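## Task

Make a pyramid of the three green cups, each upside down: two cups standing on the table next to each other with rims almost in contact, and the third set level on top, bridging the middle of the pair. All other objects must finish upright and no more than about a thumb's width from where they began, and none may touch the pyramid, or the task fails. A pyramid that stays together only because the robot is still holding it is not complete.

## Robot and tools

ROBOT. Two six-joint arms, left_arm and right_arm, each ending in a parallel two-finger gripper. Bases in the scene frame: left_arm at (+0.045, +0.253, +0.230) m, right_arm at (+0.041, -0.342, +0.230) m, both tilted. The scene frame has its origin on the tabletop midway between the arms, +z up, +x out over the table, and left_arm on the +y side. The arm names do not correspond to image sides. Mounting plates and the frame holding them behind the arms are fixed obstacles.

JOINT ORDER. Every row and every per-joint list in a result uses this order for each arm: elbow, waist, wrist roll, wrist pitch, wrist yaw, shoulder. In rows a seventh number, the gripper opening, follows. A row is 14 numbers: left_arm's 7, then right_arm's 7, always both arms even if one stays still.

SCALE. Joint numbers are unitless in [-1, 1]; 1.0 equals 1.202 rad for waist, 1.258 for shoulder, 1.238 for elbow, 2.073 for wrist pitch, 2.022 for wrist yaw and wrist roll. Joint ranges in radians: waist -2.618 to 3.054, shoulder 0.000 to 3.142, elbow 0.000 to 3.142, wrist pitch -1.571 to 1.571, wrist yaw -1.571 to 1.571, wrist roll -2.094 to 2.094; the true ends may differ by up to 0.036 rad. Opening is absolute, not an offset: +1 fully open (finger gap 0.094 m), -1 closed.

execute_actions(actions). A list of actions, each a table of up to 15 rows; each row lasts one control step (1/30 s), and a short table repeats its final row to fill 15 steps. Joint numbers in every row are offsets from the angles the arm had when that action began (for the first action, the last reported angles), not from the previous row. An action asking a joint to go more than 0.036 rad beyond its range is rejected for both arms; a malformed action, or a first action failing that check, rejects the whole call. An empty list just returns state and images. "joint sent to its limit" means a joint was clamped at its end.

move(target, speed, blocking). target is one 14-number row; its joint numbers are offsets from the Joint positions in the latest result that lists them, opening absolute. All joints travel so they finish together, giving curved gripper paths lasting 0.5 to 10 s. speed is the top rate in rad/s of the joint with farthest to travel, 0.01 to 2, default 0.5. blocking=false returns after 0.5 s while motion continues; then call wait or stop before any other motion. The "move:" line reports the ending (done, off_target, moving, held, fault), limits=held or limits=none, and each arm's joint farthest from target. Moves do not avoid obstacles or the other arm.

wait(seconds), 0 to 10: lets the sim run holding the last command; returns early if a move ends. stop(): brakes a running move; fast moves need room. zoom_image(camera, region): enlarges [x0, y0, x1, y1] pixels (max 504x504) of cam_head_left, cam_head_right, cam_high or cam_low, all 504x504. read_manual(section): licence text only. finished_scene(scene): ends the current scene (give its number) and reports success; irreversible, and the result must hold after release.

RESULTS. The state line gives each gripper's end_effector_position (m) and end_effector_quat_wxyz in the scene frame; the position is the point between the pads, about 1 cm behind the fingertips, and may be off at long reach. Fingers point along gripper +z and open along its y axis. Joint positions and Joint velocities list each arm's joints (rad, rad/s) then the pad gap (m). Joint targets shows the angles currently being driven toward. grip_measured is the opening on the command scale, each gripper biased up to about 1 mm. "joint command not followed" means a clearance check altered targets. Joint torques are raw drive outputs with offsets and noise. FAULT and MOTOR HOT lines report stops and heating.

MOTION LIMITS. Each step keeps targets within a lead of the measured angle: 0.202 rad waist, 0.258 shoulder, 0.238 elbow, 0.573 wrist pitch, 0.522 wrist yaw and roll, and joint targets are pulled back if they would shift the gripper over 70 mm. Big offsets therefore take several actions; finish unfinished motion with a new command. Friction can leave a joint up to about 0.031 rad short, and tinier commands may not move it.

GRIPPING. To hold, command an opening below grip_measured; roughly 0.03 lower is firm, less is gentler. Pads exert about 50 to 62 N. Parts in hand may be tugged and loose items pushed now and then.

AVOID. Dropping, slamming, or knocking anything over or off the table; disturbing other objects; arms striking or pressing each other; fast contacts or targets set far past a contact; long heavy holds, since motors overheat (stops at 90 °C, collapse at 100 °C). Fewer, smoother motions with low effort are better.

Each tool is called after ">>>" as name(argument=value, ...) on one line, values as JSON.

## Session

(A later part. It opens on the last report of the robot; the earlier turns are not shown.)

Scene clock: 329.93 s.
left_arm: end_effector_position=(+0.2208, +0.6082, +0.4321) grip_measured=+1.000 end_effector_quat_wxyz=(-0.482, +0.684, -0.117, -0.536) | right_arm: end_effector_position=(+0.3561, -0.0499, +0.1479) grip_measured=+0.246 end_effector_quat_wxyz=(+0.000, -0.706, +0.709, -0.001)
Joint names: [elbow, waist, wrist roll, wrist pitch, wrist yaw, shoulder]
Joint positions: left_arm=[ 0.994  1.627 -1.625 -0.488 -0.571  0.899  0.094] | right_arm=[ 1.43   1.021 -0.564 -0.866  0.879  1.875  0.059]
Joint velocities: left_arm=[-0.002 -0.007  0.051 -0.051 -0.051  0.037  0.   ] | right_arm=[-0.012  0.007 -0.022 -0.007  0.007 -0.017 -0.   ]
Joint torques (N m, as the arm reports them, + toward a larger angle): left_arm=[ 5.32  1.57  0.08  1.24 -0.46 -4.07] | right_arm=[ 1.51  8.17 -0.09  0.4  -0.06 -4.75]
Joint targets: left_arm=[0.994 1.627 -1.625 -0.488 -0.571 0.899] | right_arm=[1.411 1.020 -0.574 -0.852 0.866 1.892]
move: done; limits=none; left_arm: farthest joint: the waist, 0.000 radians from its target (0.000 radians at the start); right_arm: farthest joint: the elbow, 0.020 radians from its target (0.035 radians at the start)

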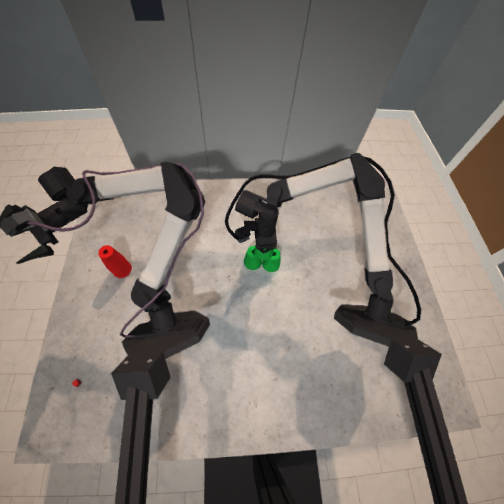

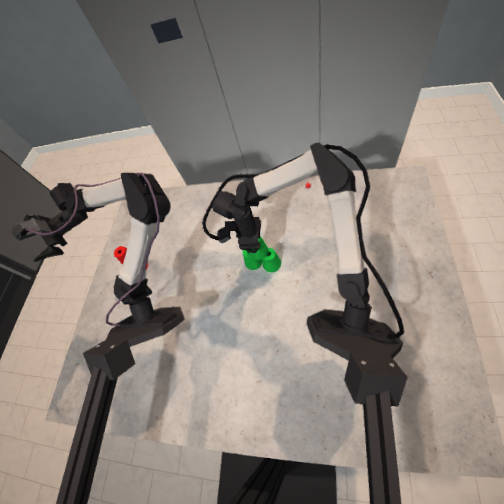

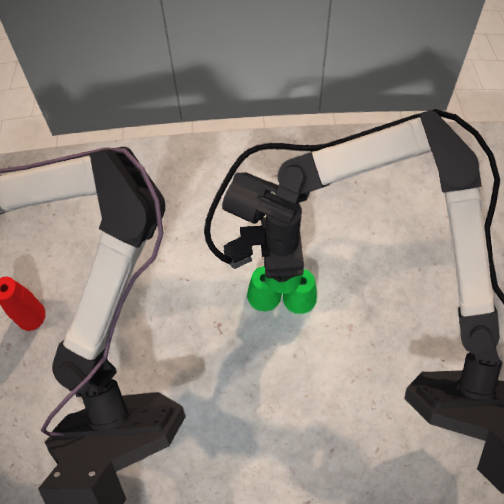

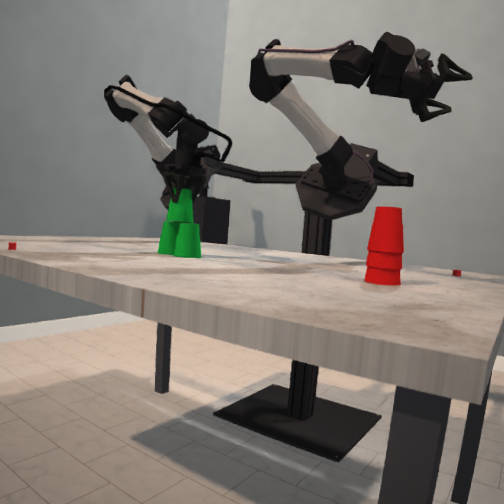

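>>> execute_actions(actions=[[[0,0,0,0,0,0,1,0,0,0,0,0,0,0.235],[0,0,0,0,0,0,1,0,0,0,0,0,0,0.24],[0,0,0,0,0,0,1,0,0,0,0,0,0,0.245],[0,0,0,0,0,0,1,0,0,0,0,0,0,0.25],[0,0,0,0,0,0,1,0,0,0,0,0,0,0.255],[0,0,0,0,0,0,1,0,0,0,0,0,0,0.26],[0,0,0,0,0,0,1,0,0,0,0,0,0,0.27],[0,0,0,0,0,0,1,0,0,0,0,0,0,0.28],[0,0,0,0,0,0,1,0,0,0,0,0,0,0.30],[0,0,0,0,0,0,1,0,0,0,0,0,0,0.33],[0,0,0,0,0,0,1,0,0,0,0,0,0,0.37],[0,0,0,0,0,0,1,0,0,0,0,0,0,0.42],[0,0,0,0,0,0,1,0,0,0,0,0,0,0.5],[0,0,0,0,0,0,1,0,0,0,0,0,0,0.6],[0,0,0,0,0,0,1,0,0,0,0,0,0,0.7]],[[0,0,0,0,0,0,1,0,0,0,0,0,0,0.85],[0,0,0,0,0,0,1,0,0,0,0,0,0,1]]])

>>> zoom_image(camera="cam_low", region=[110, 150, 240, 280])

Scene clock: 340.30 s.
left_arm: end_effector_position=(+0.2208, +0.6082, +0.4321) grip_measured=+1.000 end_effector_quat_wxyz=(-0.482, +0.684, -0.117, -0.536) | right_arm: end_effector_position=(+0.3562, -0.0496, +0.1479) grip_measured=+1.000 end_effector_quat_wxyz=(+0.001, -0.705, +0.709, -0.000)
Joint names: [elbow, waist, wrist roll, wrist pitch, wrist yaw, shoulder]
Joint positions: left_arm=[ 0.994  1.627 -1.625 -0.488 -0.571  0.899  0.094] | right_arm=[ 1.43   1.021 -0.564 -0.865  0.879  1.875  0.094]
Joint velocities: left_arm=[ 0.007 -0.007 -0.022 -0.037  0.022  0.002  0.   ] | right_arm=[-0.007 -0.012 -0.051  0.022  0.022 -0.007  0.   ]
Joint torques (N m, as the arm reports them, + toward a larger angle): left_arm=[ 5.24  1.6   0.08  1.24 -0.47 -4.19] | right_arm=[ 2.9   8.32  0.02  0.22  0.05 -5.93]
Joint targets: left_arm=[0.994 1.627 -1.625 -0.488 -0.571 0.899] | right_arm=[1.430 1.021 -0.564 -0.865 0.879 1.875]

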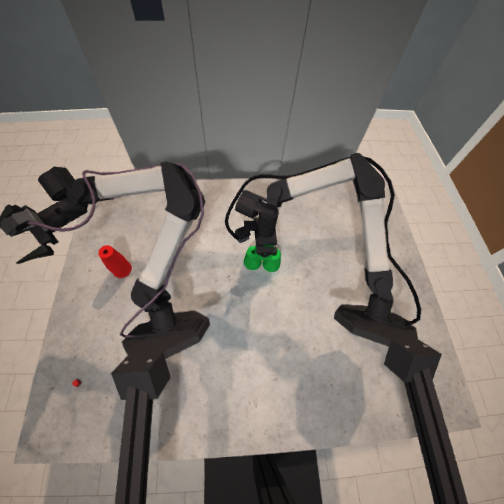

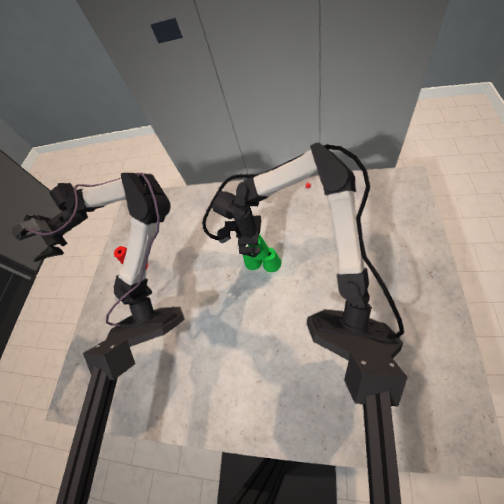

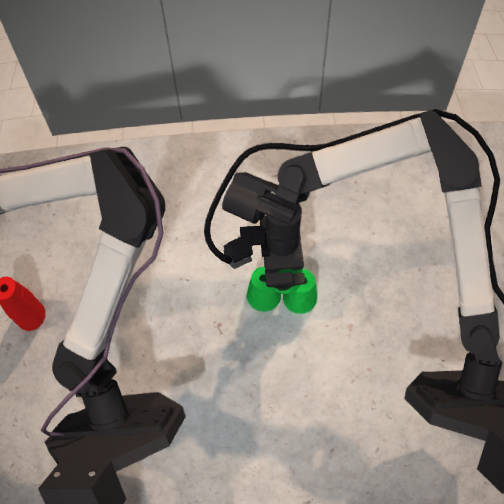

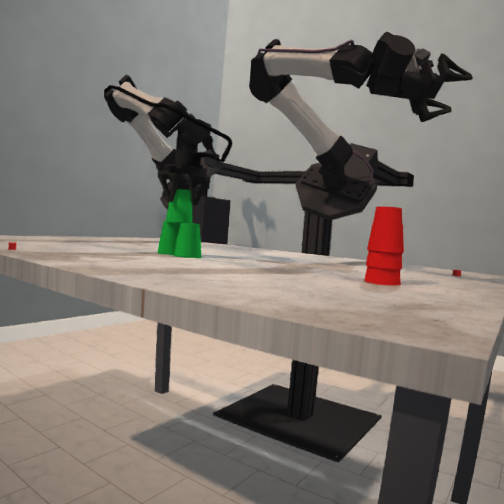

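Region (110, 150, 240, 280) of cam_low's 504x504 image, scaled by 3.877, with more detail than that image has.

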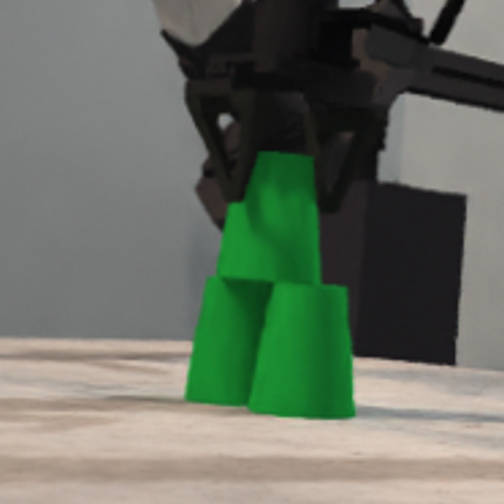

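Seated. Retreat up.

>>> move(target=[0,0,0,0,0,0,1,0.17,0.141,0.124,-0.183,0.025,-0.016,1], speed=0.3)

>>> zoom_image(camera="cam_low", region=[110, 150, 240, 280])

>>> zoom_image(camera="cam_high", region=[200, 200, 340, 340])

Scene clock: 345.60 s.
left_arm: end_effector_position=(+0.2208, +0.6082, +0.4321) grip_measured=+1.000 end_effector_quat_wxyz=(-0.482, +0.684, -0.117, -0.536) | right_arm: end_effector_position=(+0.3578, -0.0501, +0.2198) grip_measured=+1.000 end_effector_quat_wxyz=(+0.006, -0.705, +0.709, -0.005)
Joint names: [elbow, waist, wrist roll, wrist pitch, wrist yaw, shoulder]
Joint positions: left_arm=[ 0.994  1.627 -1.625 -0.488 -0.571  0.899  0.094] | right_arm=[ 1.615  1.178 -0.324 -1.234  0.918  1.875  0.094]
Joint velocities: left_arm=[-0.017 -0.012  0.081  0.007 -0.066 -0.032  0.   ] | right_arm=[ 0.002 -0.007 -0.007 -0.037  0.007  0.012  0.   ]
Joint torques (N m, as the arm reports them, + toward a larger angle): left_arm=[ 5.41  1.58  0.09  1.22 -0.45 -4.17] | right_arm=[ 5.01  9.57  0.13  0.1   0.17 -6.67]
Joint targets: left_arm=[0.994 1.627 -1.625 -0.488 -0.571 0.899] | right_arm=[1.641 1.191 -0.313 -1.245 0.929 1.855]
move: off_target (right_arm); limits=none; left_arm: farthest joint: the waist, 0.000 radians from its target (0.000 radians at the start); right_arm: farthest joint: the elbow, 0.025 radians from its target (0.210 radians at the start)

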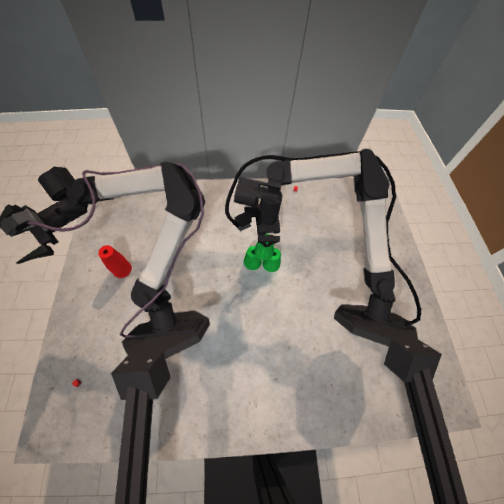

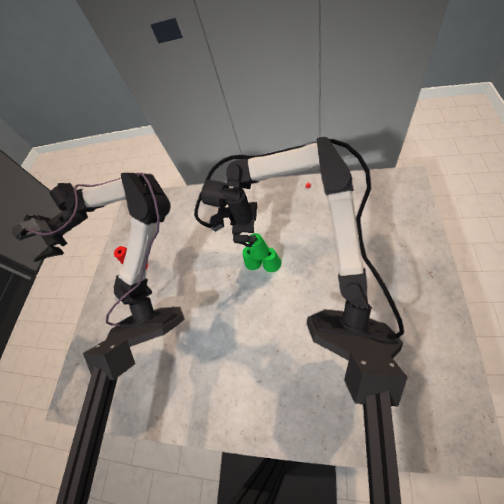

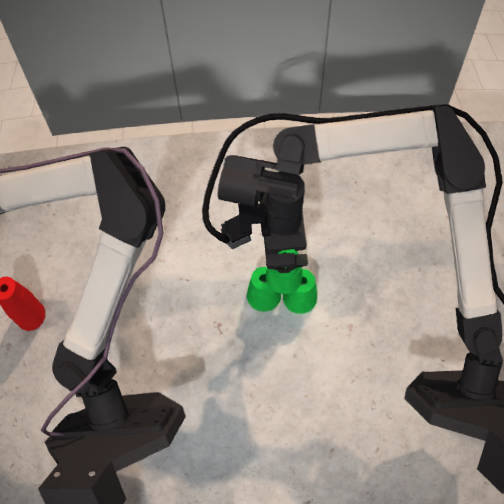

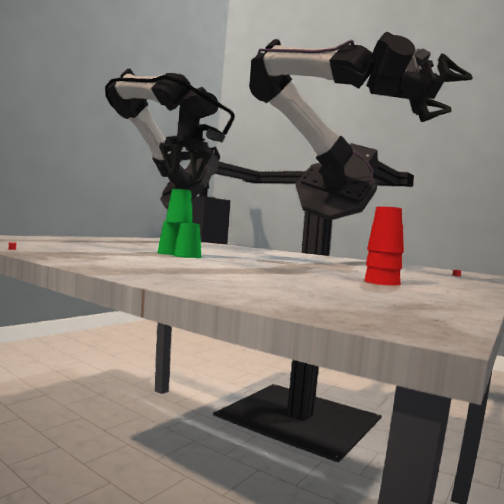

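Region (110, 150, 240, 280) of cam_low's 504x504 image, scaled by 3.877, with more detail than that image has.

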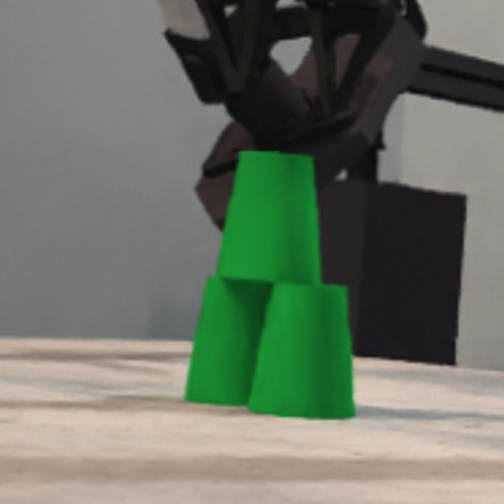

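Region (200, 200, 340, 340) of cam_high's 504x504 image, scaled by 3.600, with more detail than that image has.

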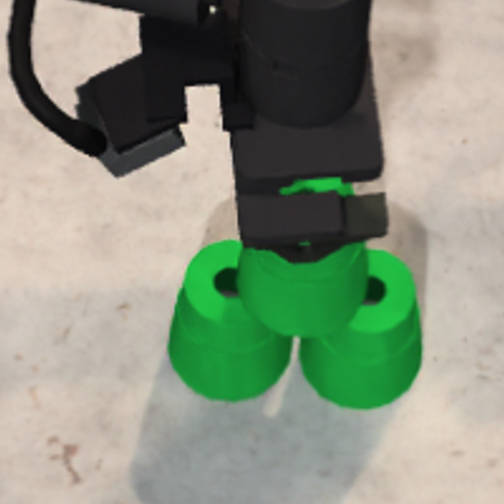

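>>> finished_scene(scene=2)

The scene is finished: the task was done.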